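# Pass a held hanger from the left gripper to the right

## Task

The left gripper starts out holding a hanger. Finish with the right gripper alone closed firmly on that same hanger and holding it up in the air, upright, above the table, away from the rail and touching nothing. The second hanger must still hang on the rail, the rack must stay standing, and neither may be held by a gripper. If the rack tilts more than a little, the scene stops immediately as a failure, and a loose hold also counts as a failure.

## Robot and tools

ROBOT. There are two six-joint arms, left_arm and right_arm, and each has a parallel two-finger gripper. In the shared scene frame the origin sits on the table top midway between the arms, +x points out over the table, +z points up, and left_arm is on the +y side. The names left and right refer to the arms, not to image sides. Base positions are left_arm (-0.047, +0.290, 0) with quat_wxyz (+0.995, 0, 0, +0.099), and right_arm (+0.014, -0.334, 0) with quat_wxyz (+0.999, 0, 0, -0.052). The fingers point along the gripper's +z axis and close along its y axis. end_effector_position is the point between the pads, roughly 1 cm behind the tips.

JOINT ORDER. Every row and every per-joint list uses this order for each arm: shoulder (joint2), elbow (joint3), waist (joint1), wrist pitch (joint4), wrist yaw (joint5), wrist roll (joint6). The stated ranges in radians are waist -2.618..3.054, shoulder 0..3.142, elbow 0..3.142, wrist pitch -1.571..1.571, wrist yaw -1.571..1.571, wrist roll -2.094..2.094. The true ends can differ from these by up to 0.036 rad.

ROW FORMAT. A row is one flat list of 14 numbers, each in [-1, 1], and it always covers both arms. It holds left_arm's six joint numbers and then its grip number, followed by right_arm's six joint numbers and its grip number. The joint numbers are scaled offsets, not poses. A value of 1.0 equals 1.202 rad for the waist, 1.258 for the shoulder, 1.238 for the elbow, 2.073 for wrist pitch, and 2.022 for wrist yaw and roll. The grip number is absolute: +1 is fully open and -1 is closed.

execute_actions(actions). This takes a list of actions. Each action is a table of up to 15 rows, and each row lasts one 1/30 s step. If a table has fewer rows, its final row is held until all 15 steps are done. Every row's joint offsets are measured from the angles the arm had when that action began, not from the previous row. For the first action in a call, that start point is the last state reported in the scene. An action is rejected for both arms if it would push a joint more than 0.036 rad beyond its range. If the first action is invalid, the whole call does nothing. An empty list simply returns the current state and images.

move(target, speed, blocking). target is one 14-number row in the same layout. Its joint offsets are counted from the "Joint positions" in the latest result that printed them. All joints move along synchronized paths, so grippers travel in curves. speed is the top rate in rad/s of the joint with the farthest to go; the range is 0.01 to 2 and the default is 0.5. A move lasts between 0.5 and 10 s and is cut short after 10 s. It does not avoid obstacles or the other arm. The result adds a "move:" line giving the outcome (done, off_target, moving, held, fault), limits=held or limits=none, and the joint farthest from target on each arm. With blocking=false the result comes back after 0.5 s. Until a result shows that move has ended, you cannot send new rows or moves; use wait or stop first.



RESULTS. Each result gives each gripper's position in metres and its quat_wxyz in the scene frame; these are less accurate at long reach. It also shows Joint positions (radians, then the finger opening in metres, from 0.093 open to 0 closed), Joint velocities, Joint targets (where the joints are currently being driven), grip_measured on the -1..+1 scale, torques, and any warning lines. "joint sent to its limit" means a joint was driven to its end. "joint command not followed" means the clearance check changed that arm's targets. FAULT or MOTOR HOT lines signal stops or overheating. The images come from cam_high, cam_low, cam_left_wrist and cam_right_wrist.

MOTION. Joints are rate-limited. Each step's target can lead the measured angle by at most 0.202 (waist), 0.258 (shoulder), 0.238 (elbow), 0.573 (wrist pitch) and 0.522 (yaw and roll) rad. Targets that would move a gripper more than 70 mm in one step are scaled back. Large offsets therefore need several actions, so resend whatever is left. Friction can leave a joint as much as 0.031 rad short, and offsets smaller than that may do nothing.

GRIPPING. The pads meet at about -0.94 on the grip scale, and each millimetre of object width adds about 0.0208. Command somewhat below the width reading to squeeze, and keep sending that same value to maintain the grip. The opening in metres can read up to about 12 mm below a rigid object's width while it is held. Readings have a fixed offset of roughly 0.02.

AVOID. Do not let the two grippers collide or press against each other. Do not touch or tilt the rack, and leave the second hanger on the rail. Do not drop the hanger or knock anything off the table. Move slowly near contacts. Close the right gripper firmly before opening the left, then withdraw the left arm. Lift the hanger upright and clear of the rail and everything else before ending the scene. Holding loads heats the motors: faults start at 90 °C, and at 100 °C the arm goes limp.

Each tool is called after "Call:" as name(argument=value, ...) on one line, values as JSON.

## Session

Call:
execute_actions(actions=[])

Scene clock: 0.00 s.
left_arm: end_effector_position=(+0.2798, -0.0141, +0.3827) grip_measured=-0.801 end_effector_quat_wxyz=(+0.586, +0.078, +0.805, -0.061) | right_arm: end_effector_position=(+0.3856, -0.3657, +0.3970) grip_measured=+0.996 end_effector_quat_wxyz=(+0.703, +0.031, +0.710, -0.026)
Joint names: [shoulder, elbow, waist, wrist pitch, wrist yaw, wrist roll]
Joint positions: left_arm=[ 1.561  1.678 -1.212 -0.556 -0.764 -0.322  0.007] | right_arm=[ 1.034  1.03   0.016 -0.005 -0.008  0.007  0.093]
Joint velocities: left_arm=[-0.007 -0.007 -0.022 -0.081 -0.081 -0.051  0.   ] | right_arm=[-0.007 -0.007  0.007 -0.007  0.007 -0.022  0.   ]
Joint torques (N m, as the arm reports them, + toward a larger angle): no reading
Motor temperatures (°C, as the motors report them): left_arm=[30 26 28 30 29 28] | right_arm=[28 28 28 31 28 28]
Joint targets: left_arm=[1.561 1.678 -1.212 -0.548 -0.764 -0.322] | right_arm=[1.034 1.030 0.016 -0.005 -0.008 0.007]

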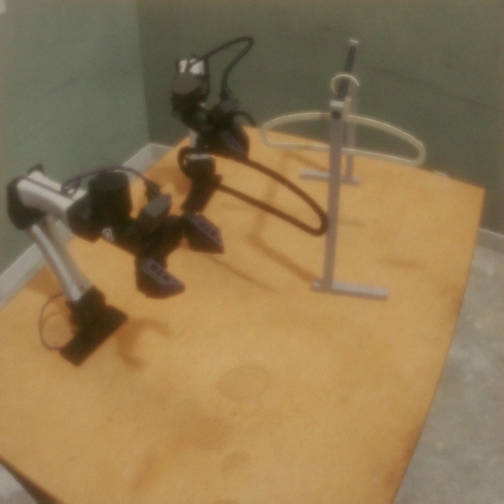

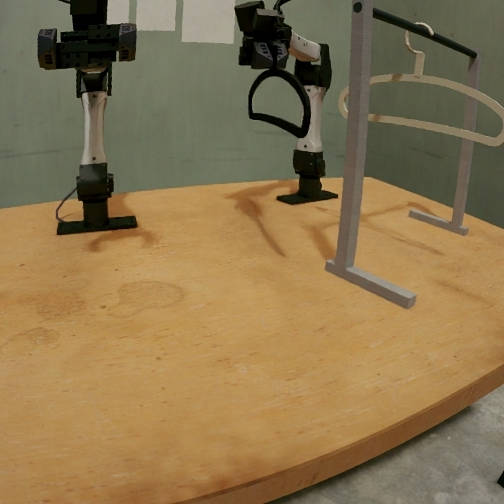

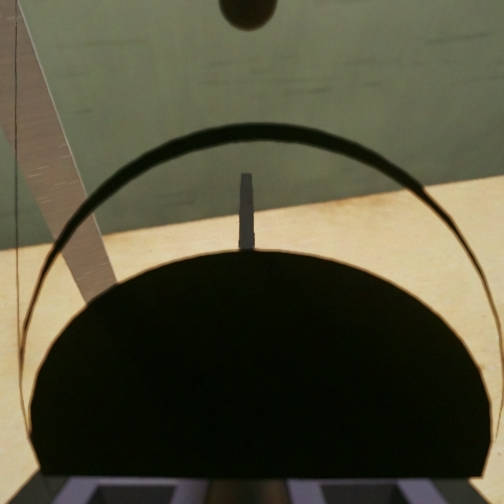

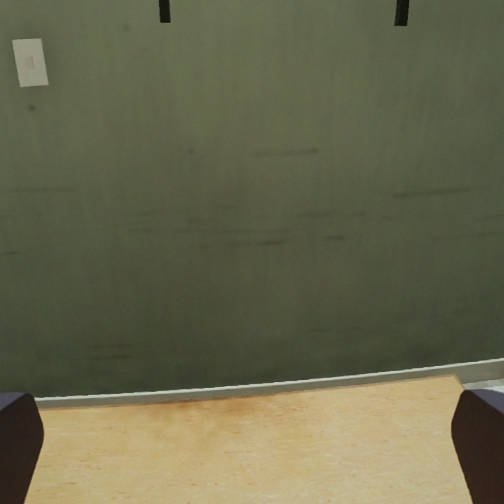

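Call:
move(target=[0,0,0,0.008,0,0,-0.85,0.275,0.028,0.289,0.165,-0.554,0.862,0.3], speed=1.2)

Scene clock: 4.23 s.
left_arm: end_effector_position=(+0.2792, -0.0131, +0.3801) grip_measured=-0.841 end_effector_quat_wxyz=(+0.582, +0.081, +0.807, -0.057) | right_arm: end_effector_position=(+0.3296, -0.0962, +0.3501) grip_measured=+0.302 end_effector_quat_wxyz=(+0.007, +0.131, +0.695, +0.706)
Joint names: [shoulder, elbow, waist, wrist pitch, wrist yaw, wrist roll]
Joint positions: left_arm=[ 1.561  1.678 -1.212 -0.57  -0.764 -0.322  0.005] | right_arm=[ 1.366  1.042  0.357  0.32  -1.121  1.744  0.06 ]
Joint velocities: left_arm=[-0.002 -0.007 -0.012  0.022 -0.081 -0.022 -0.001] | right_arm=[-0.007  0.002 -0.007 -0.051 -0.022 -0.007  0.   ]
Joint torques (N m, as the arm reports them, + toward a larger angle): left_arm=[-7.42  7.52 -0.13  2.37 -0.29  0.07] | right_arm=[-4.66 11.44  0.68  2.21  0.   -0.06]
Motor temperatures (°C, as the motors report them): left_arm=[30 27 28 32 29 28] | right_arm=[28 28 28 33 28 28]
Joint targets: left_arm=[1.561 1.678 -1.212 -0.539 -0.764 -0.322] | right_arm=[1.380 1.064 0.364 0.337 -1.128 1.750]
move: off_target (left_arm, right_arm); limits=none; left_arm: farthest joint: the wrist pitch, 0.031 radians from its target (0.021 radians at the start); right_arm: farthest joint: the elbow, 0.023 radians from its target (0.035 radians at the start)

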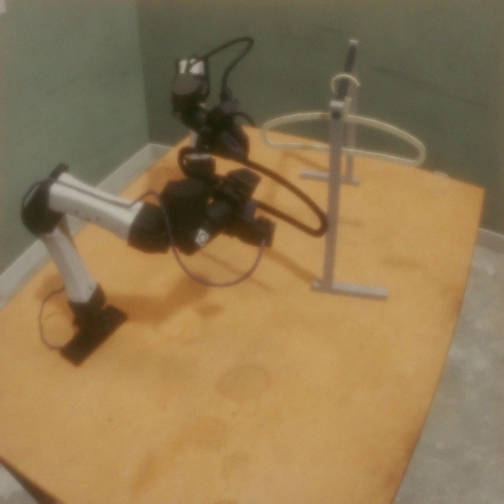

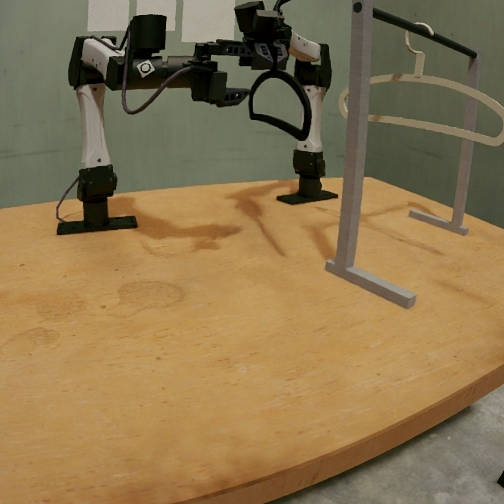

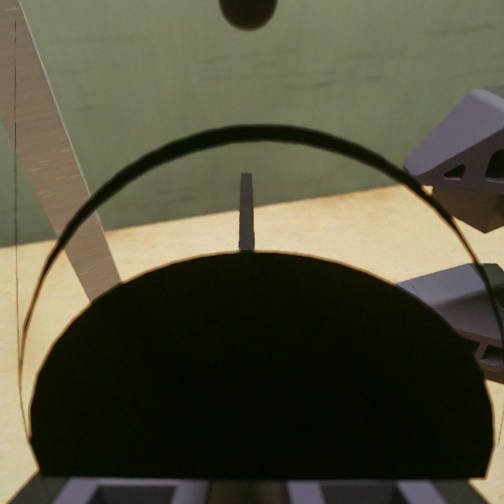

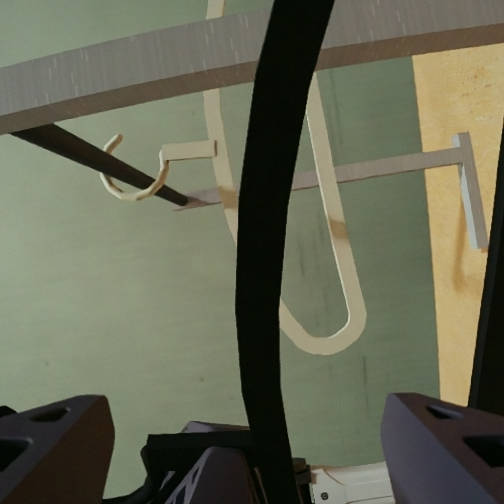

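Call:
move(target=[0,0,0,0.015,0,0,-0.85,0.136,0.1115,0.176,0.028,0.106,0,0.3], speed=0.3)

Scene clock: 7.03 s.
left_arm: end_effector_position=(+0.2789, -0.0127, +0.3791) grip_measured=-0.841 end_effector_quat_wxyz=(+0.581, +0.082, +0.808, -0.055) | right_arm: end_effector_position=(+0.3446, -0.0218, +0.3430) grip_measured=+0.302 end_effector_quat_wxyz=(+0.006, +0.133, +0.697, +0.705)
Joint names: [shoulder, elbow, waist, wrist pitch, wrist yaw, wrist roll]
Joint positions: left_arm=[ 1.561  1.678 -1.212 -0.576 -0.764 -0.322  0.005] | right_arm=[ 1.525  1.155  0.564  0.36  -0.914  1.744  0.06 ]
Joint velocities: left_arm=[-0.012  0.002  0.007  0.007 -0.051  0.037  0.001] | right_arm=[-0.012 -0.012 -0.012 -0.051 -0.007  0.037 -0.   ]
Joint torques (N m, as the arm reports them, + toward a larger angle): left_arm=[-7.39  7.5  -0.14  2.43 -0.29  0.07] | right_arm=[-6.37 11.79  0.48  2.37  0.12 -0.13]
Motor temperatures (°C, as the motors report them): left_arm=[31 27 28 33 29 28] | right_arm=[28 29 28 33 28 28]
Joint targets: left_arm=[1.561 1.678 -1.212 -0.539 -0.764 -0.322] | right_arm=[1.538 1.180 0.568 0.378 -0.907 1.743]
move: off_target (left_arm, right_arm); limits=none; left_arm: farthest joint: the wrist pitch, 0.037 radians from its target (0.031 radians at the start); right_arm: farthest joint: the elbow, 0.025 radians from its target (0.138 radians at the start)

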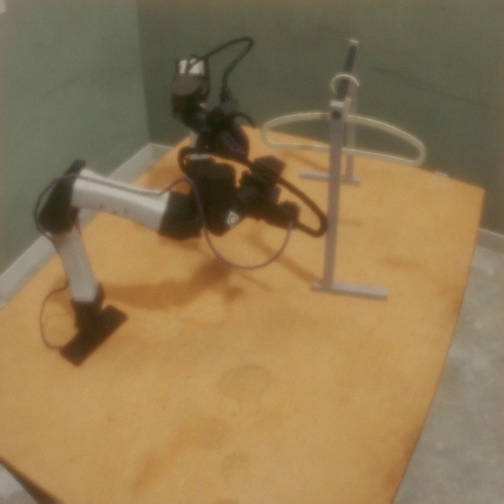

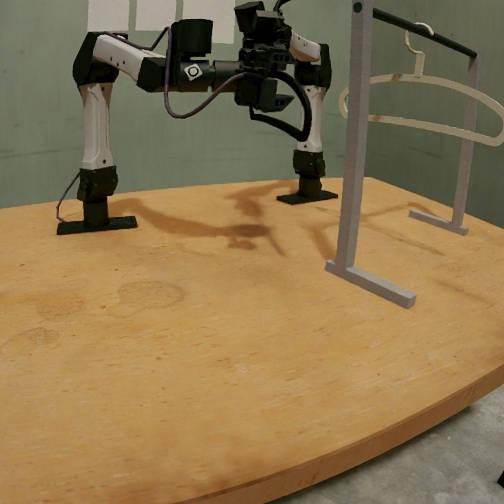

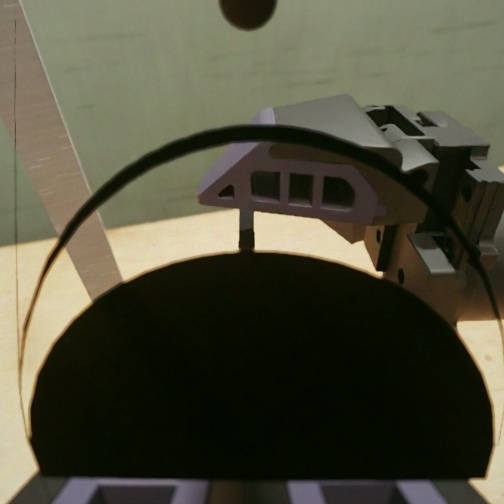

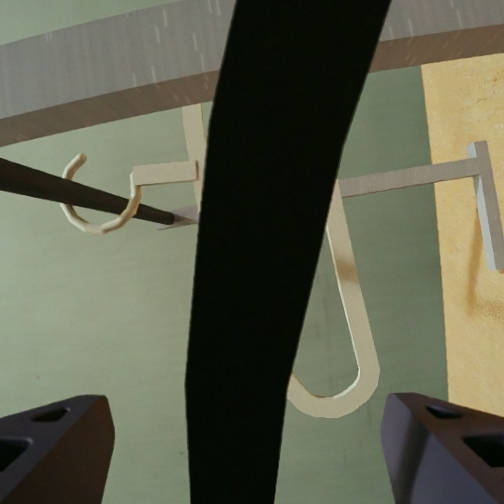

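Call:
execute_actions(actions=[[[0,0,0,0.012,0,0,-0.85,0.01,0.024,0.003,0.016,0.003,0,-0.3],[0,0,0,0.012,0,0,-0.85,0.01,0.024,0.003,0.016,0.003,0,-0.4],[0,0,0,0.012,0,0,-0.85,0.01,0.024,0.003,0.016,0.003,0,-0.45],[0,0,0,0.012,0,0,-0.85,0.01,0.024,0.003,0.016,0.003,0,-0.45],[0,0,0,0.012,0,0,-0.85,0.01,0.024,0.003,0.016,0.003,0,-0.5],[0,0,0,0.012,0,0,-0.85,0.01,0.024,0.003,0.016,0.003,0,-0.5],[0,0,0,0.012,0,0,-0.85,0.01,0.024,0.003,0.016,0.003,0,-0.55],[0,0,0,0.012,0,0,-0.85,0.01,0.024,0.003,0.016,0.003,0,-0.6],[0,0,0,0.012,0,0,-0.85,0.01,0.024,0.003,0.016,0.003,0,-0.65],[0,0,0,0.012,0,0,-0.85,0.01,0.024,0.003,0.016,0.003,0,-0.7],[0,0,0,0.012,0,0,-0.85,0.01,0.024,0.003,0.016,0.003,0,-0.75],[0,0,0,0.012,0,0,-0.85,0.01,0.024,0.003,0.016,0.003,0,-0.8],[0,0,0,0.012,0,0,-0.85,0.01,0.024,0.003,0.016,0.003,0,-0.9],[0,0,0,0.012,0,0,-0.85,0.01,0.024,0.003,0.016,0.003,0,-1]],[[0,0,0,0.012,0,0,-0.85,0.01,0.02,0.003,0.009,0.003,0,-1]]])

Scene clock: 10.43 s.
left_arm: end_effector_position=(+0.2788, -0.0127, +0.3787) grip_measured=-0.841 end_effector_quat_wxyz=(+0.580, +0.083, +0.809, -0.054) | right_arm: end_effector_position=(+0.3455, -0.0219, +0.3486) grip_measured=-0.805 end_effector_quat_wxyz=(+0.011, +0.130, +0.692, +0.710)
Joint names: [shoulder, elbow, waist, wrist pitch, wrist yaw, wrist roll]
Joint positions: left_arm=[ 1.561  1.678 -1.212 -0.578 -0.763 -0.322  0.005] | right_arm=[ 1.525  1.162  0.564  0.376 -0.91   1.752  0.007]
Joint velocities: left_arm=[ 0.002 -0.022 -0.007 -0.007  0.022  0.022 -0.001] | right_arm=[-0.012  0.007  0.007 -0.022 -0.007 -0.037  0.001]
Joint torques (N m, as the arm reports them, + toward a larger angle): left_arm=[-7.4   7.52 -0.14  2.31 -0.29  0.07] | right_arm=[-6.36 11.75  0.47  2.37  0.12 -0.14]
Motor temperatures (°C, as the motors report them): left_arm=[31 28 28 34 29 28] | right_arm=[29 29 28 34 28 28]
Joint targets: left_arm=[1.561 1.678 -1.212 -0.553 -0.763 -0.322] | right_arm=[1.537 1.186 0.568 0.394 -0.904 1.751]

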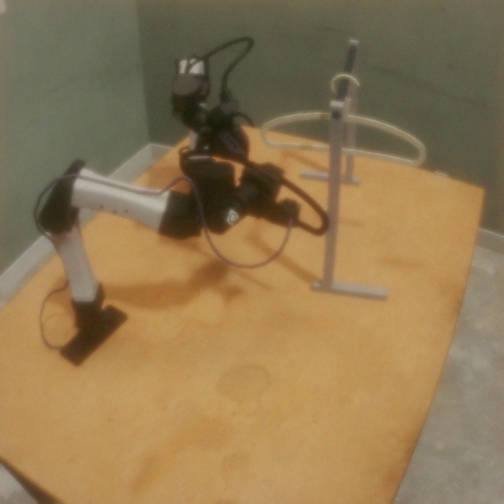

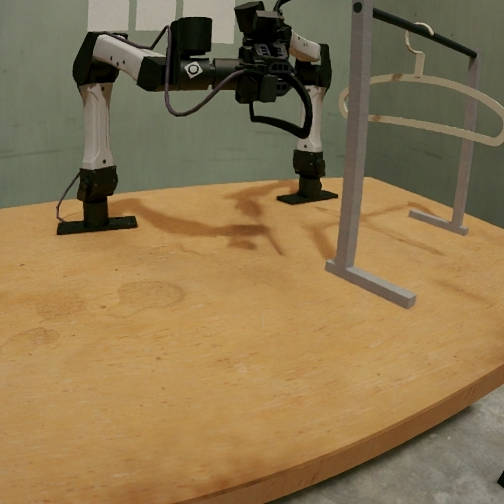

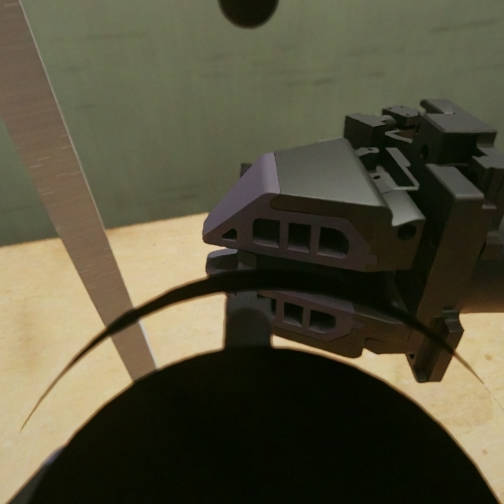

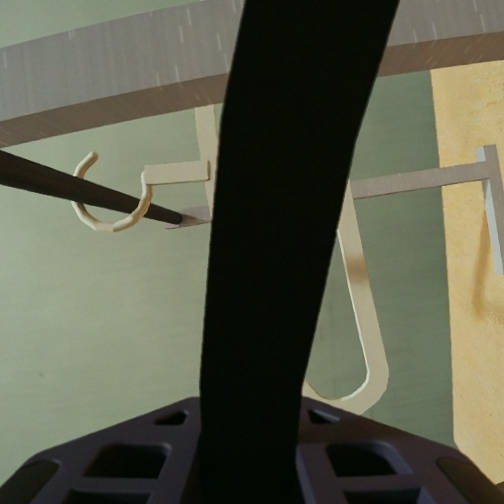

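Call:
execute_actions(actions=[[[0,0,0,0.012,0,0,-0.3,0.01,0.02,0.003,0.009,0.003,0,-1]]])

Call:
move(target=[-0.083,0.048,-0.15,-0.108,-0.078,-0.065,-0.3,0.01,0.02,0.003,0.01,0,0,-1], speed=0.35)

Scene clock: 13.90 s.
left_arm: end_effector_position=(+0.2790, -0.0129, +0.3794) grip_measured=-0.302 end_effector_quat_wxyz=(+0.581, +0.082, +0.808, -0.056) | right_arm: end_effector_position=(+0.3455, -0.0219, +0.3486) grip_measured=-0.805 end_effector_quat_wxyz=(+0.011, +0.130, +0.692, +0.710)
Joint names: [shoulder, elbow, waist, wrist pitch, wrist yaw, wrist roll]
Joint positions: left_arm=[ 1.561  1.678 -1.212 -0.574 -0.763 -0.322  0.031] | right_arm=[ 1.525  1.162  0.564  0.376 -0.909  1.751  0.007]
Joint velocities: left_arm=[ 0.022  0.017 -0.007 -0.051 -0.022 -0.051  0.001] | right_arm=[-0.017 -0.002 -0.002 -0.022 -0.081 -0.007 -0.   ]
Joint torques (N m, as the arm reports them, + toward a larger angle): left_arm=[-7.42  7.51 -0.15  2.28 -0.29  0.07] | right_arm=[-6.4  11.76  0.52  2.35  0.12 -0.06]
Motor temperatures (°C, as the motors report them): left_arm=[32 28 28 35 29 28] | right_arm=[29 30 28 35 28 28]
Joint targets: left_arm=[1.561 1.678 -1.212 -0.553 -0.763 -0.322] | right_arm=[1.537 1.186 0.568 0.394 -0.904 1.752]

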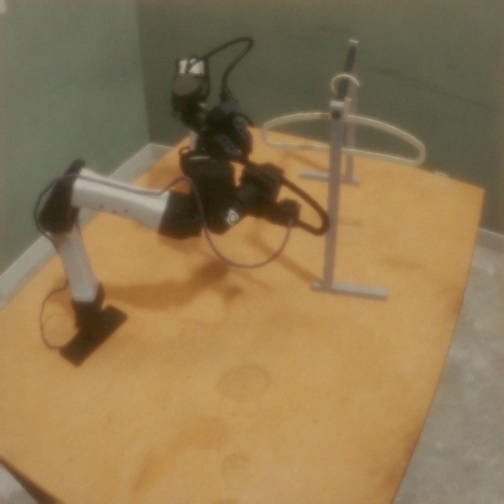

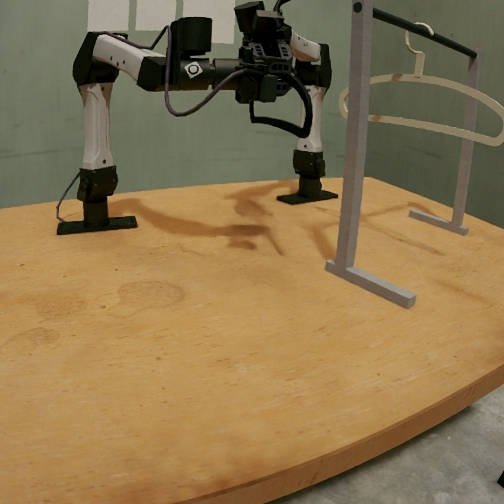

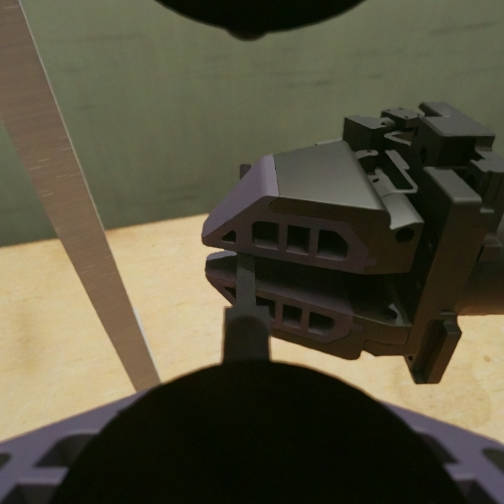

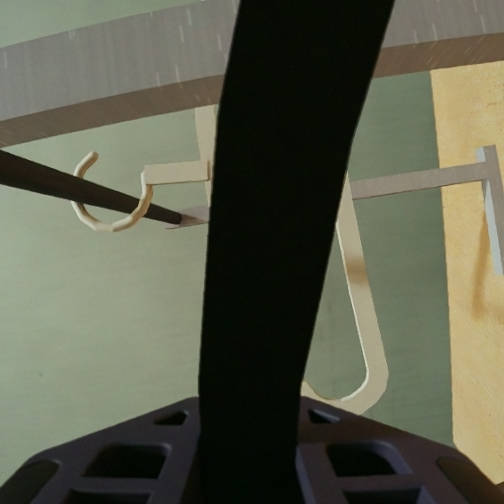

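Scene clock: 15.27 s.
left_arm: end_effector_position=(+0.2147, -0.0010, +0.4031) grip_measured=-0.302 end_effector_quat_wxyz=(+0.582, +0.081, +0.807, -0.058) | right_arm: end_effector_position=(+0.3455, -0.0219, +0.3478) grip_measured=-0.805 end_effector_quat_wxyz=(+0.011, +0.131, +0.693, +0.709)
Joint names: [shoulder, elbow, waist, wrist pitch, wrist yaw, wrist roll]
Joint positions: left_arm=[ 1.471  1.719 -1.385 -0.792 -0.914 -0.446  0.031] | right_arm=[ 1.525  1.162  0.564  0.371 -0.909  1.749  0.007]
Joint velocities: left_arm=[-0.012 -0.002 -0.012 -0.022  0.022  0.007  0.   ] | right_arm=[-0.002 -0.007 -0.017 -0.037  0.037  0.051 -0.   ]
Joint torques (N m, as the arm reports them, + toward a larger angle): left_arm=[-7.32  8.34 -0.71  1.86 -0.43  0.01] | right_arm=[-6.42 11.76  0.47  2.43  0.07 -0.09]
Motor temperatures (°C, as the motors report them): left_arm=[32 28 28 35 29 28] | right_arm=[29 30 28 35 28 28]
Joint targets: left_arm=[1.456 1.737 -1.392 -0.799 -0.921 -0.453] | right_arm=[1.537 1.186 0.568 0.397 -0.909 1.750]
move: off_target (right_arm); limits=none; left_arm: farthest joint: the elbow, 0.018 radians from its target (0.060 radians at the start); right_arm: farthest joint: the wrist pitch, 0.026 radians from its target (0.021 radians at the start)

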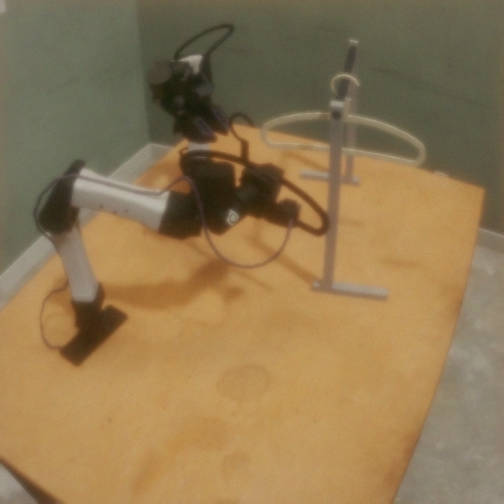

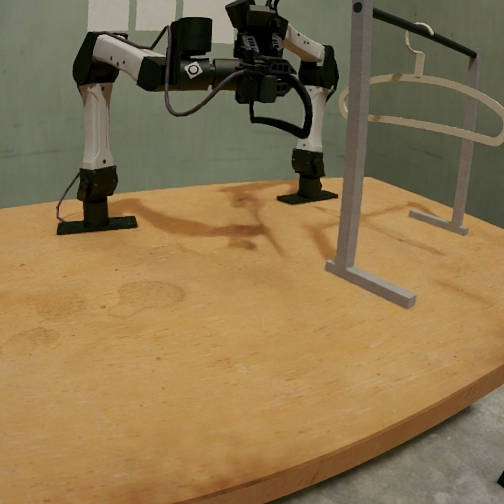

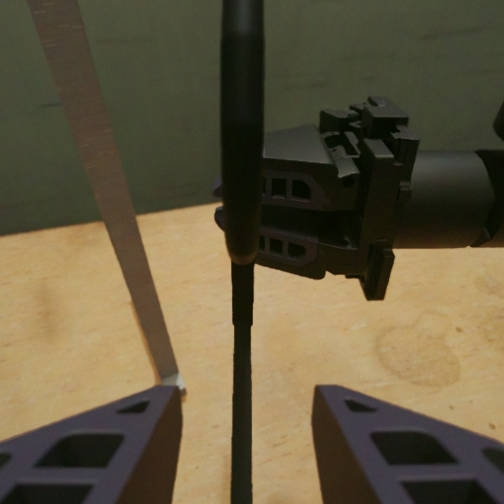

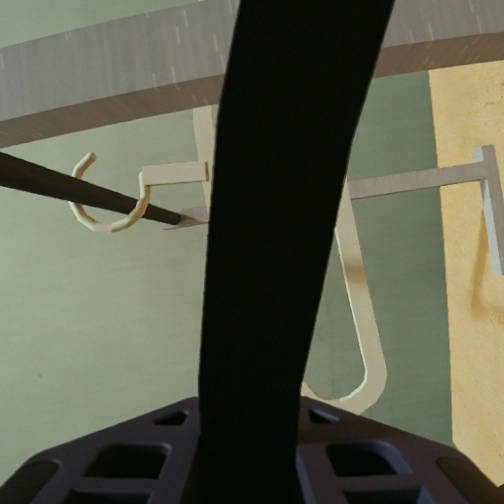

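Call:
move(target=[-0.15,0.015,-0.05,0,0,0,-0.3,0.01,0.02,-0.5,0.014,0,0,-1], speed=0.5)

Scene clock: 17.60 s.
left_arm: end_effector_position=(+0.1818, +0.0384, +0.4586) grip_measured=-0.302 end_effector_quat_wxyz=(+0.609, +0.055, +0.780, -0.135) | right_arm: end_effector_position=(+0.4643, -0.2639, +0.3481) grip_measured=-0.805 end_effector_quat_wxyz=(+0.221, +0.329, +0.624, +0.674)
Joint names: [shoulder, elbow, waist, wrist pitch, wrist yaw, wrist roll]
Joint positions: left_arm=[ 1.298  1.719 -1.435 -0.793 -0.914 -0.447  0.031] | right_arm=[ 1.525  1.162 -0.036  0.373 -0.908  1.746  0.007]
Joint velocities: left_arm=[-0.002 -0.012  0.002  0.007  0.037 -0.037  0.   ] | right_arm=[ 0.007  0.002 -0.012 -0.051 -0.022 -0.11  -0.   ]
Joint torques (N m, as the arm reports them, + toward a larger angle): left_arm=[-5.12  7.86 -0.91  2.   -0.27  0.08] | right_arm=[-6.39 11.7   0.18  2.49  0.04 -0.08]
Motor temperatures (°C, as the motors report them): left_arm=[32 29 28 35 29 28] | right_arm=[29 31 29 35 28 28]
Joint targets: left_arm=[1.283 1.738 -1.445 -0.792 -0.914 -0.446] | right_arm=[1.537 1.186 -0.037 0.400 -0.909 1.749]
move: off_target (right_arm); limits=none; left_arm: farthest joint: the elbow, 0.018 radians from its target (0.018 radians at the start); right_arm: farthest joint: the wrist pitch, 0.027 radians from its target (0.029 radians at the start)

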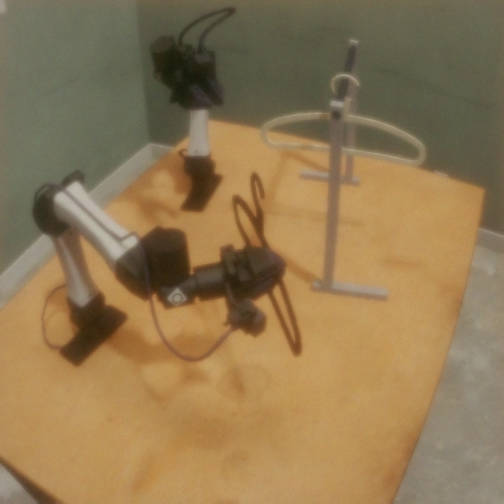

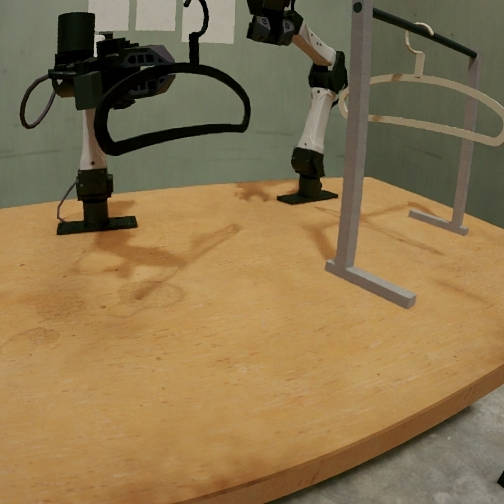

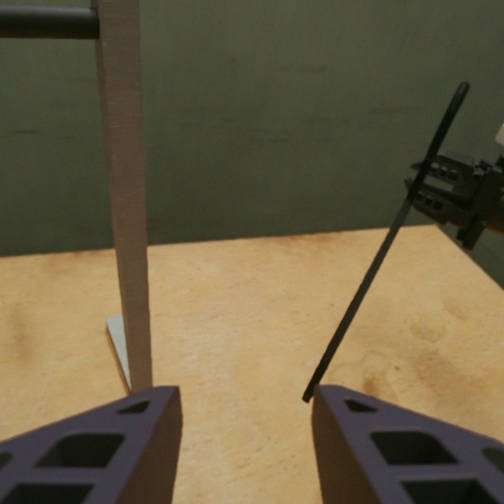

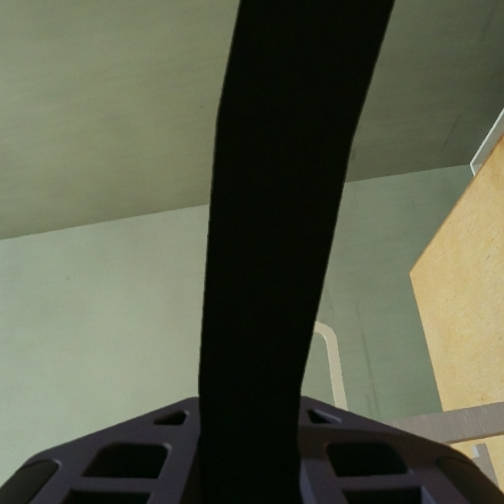

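Call:
finished_scene(scene=2)

The scene is finished: the task was done.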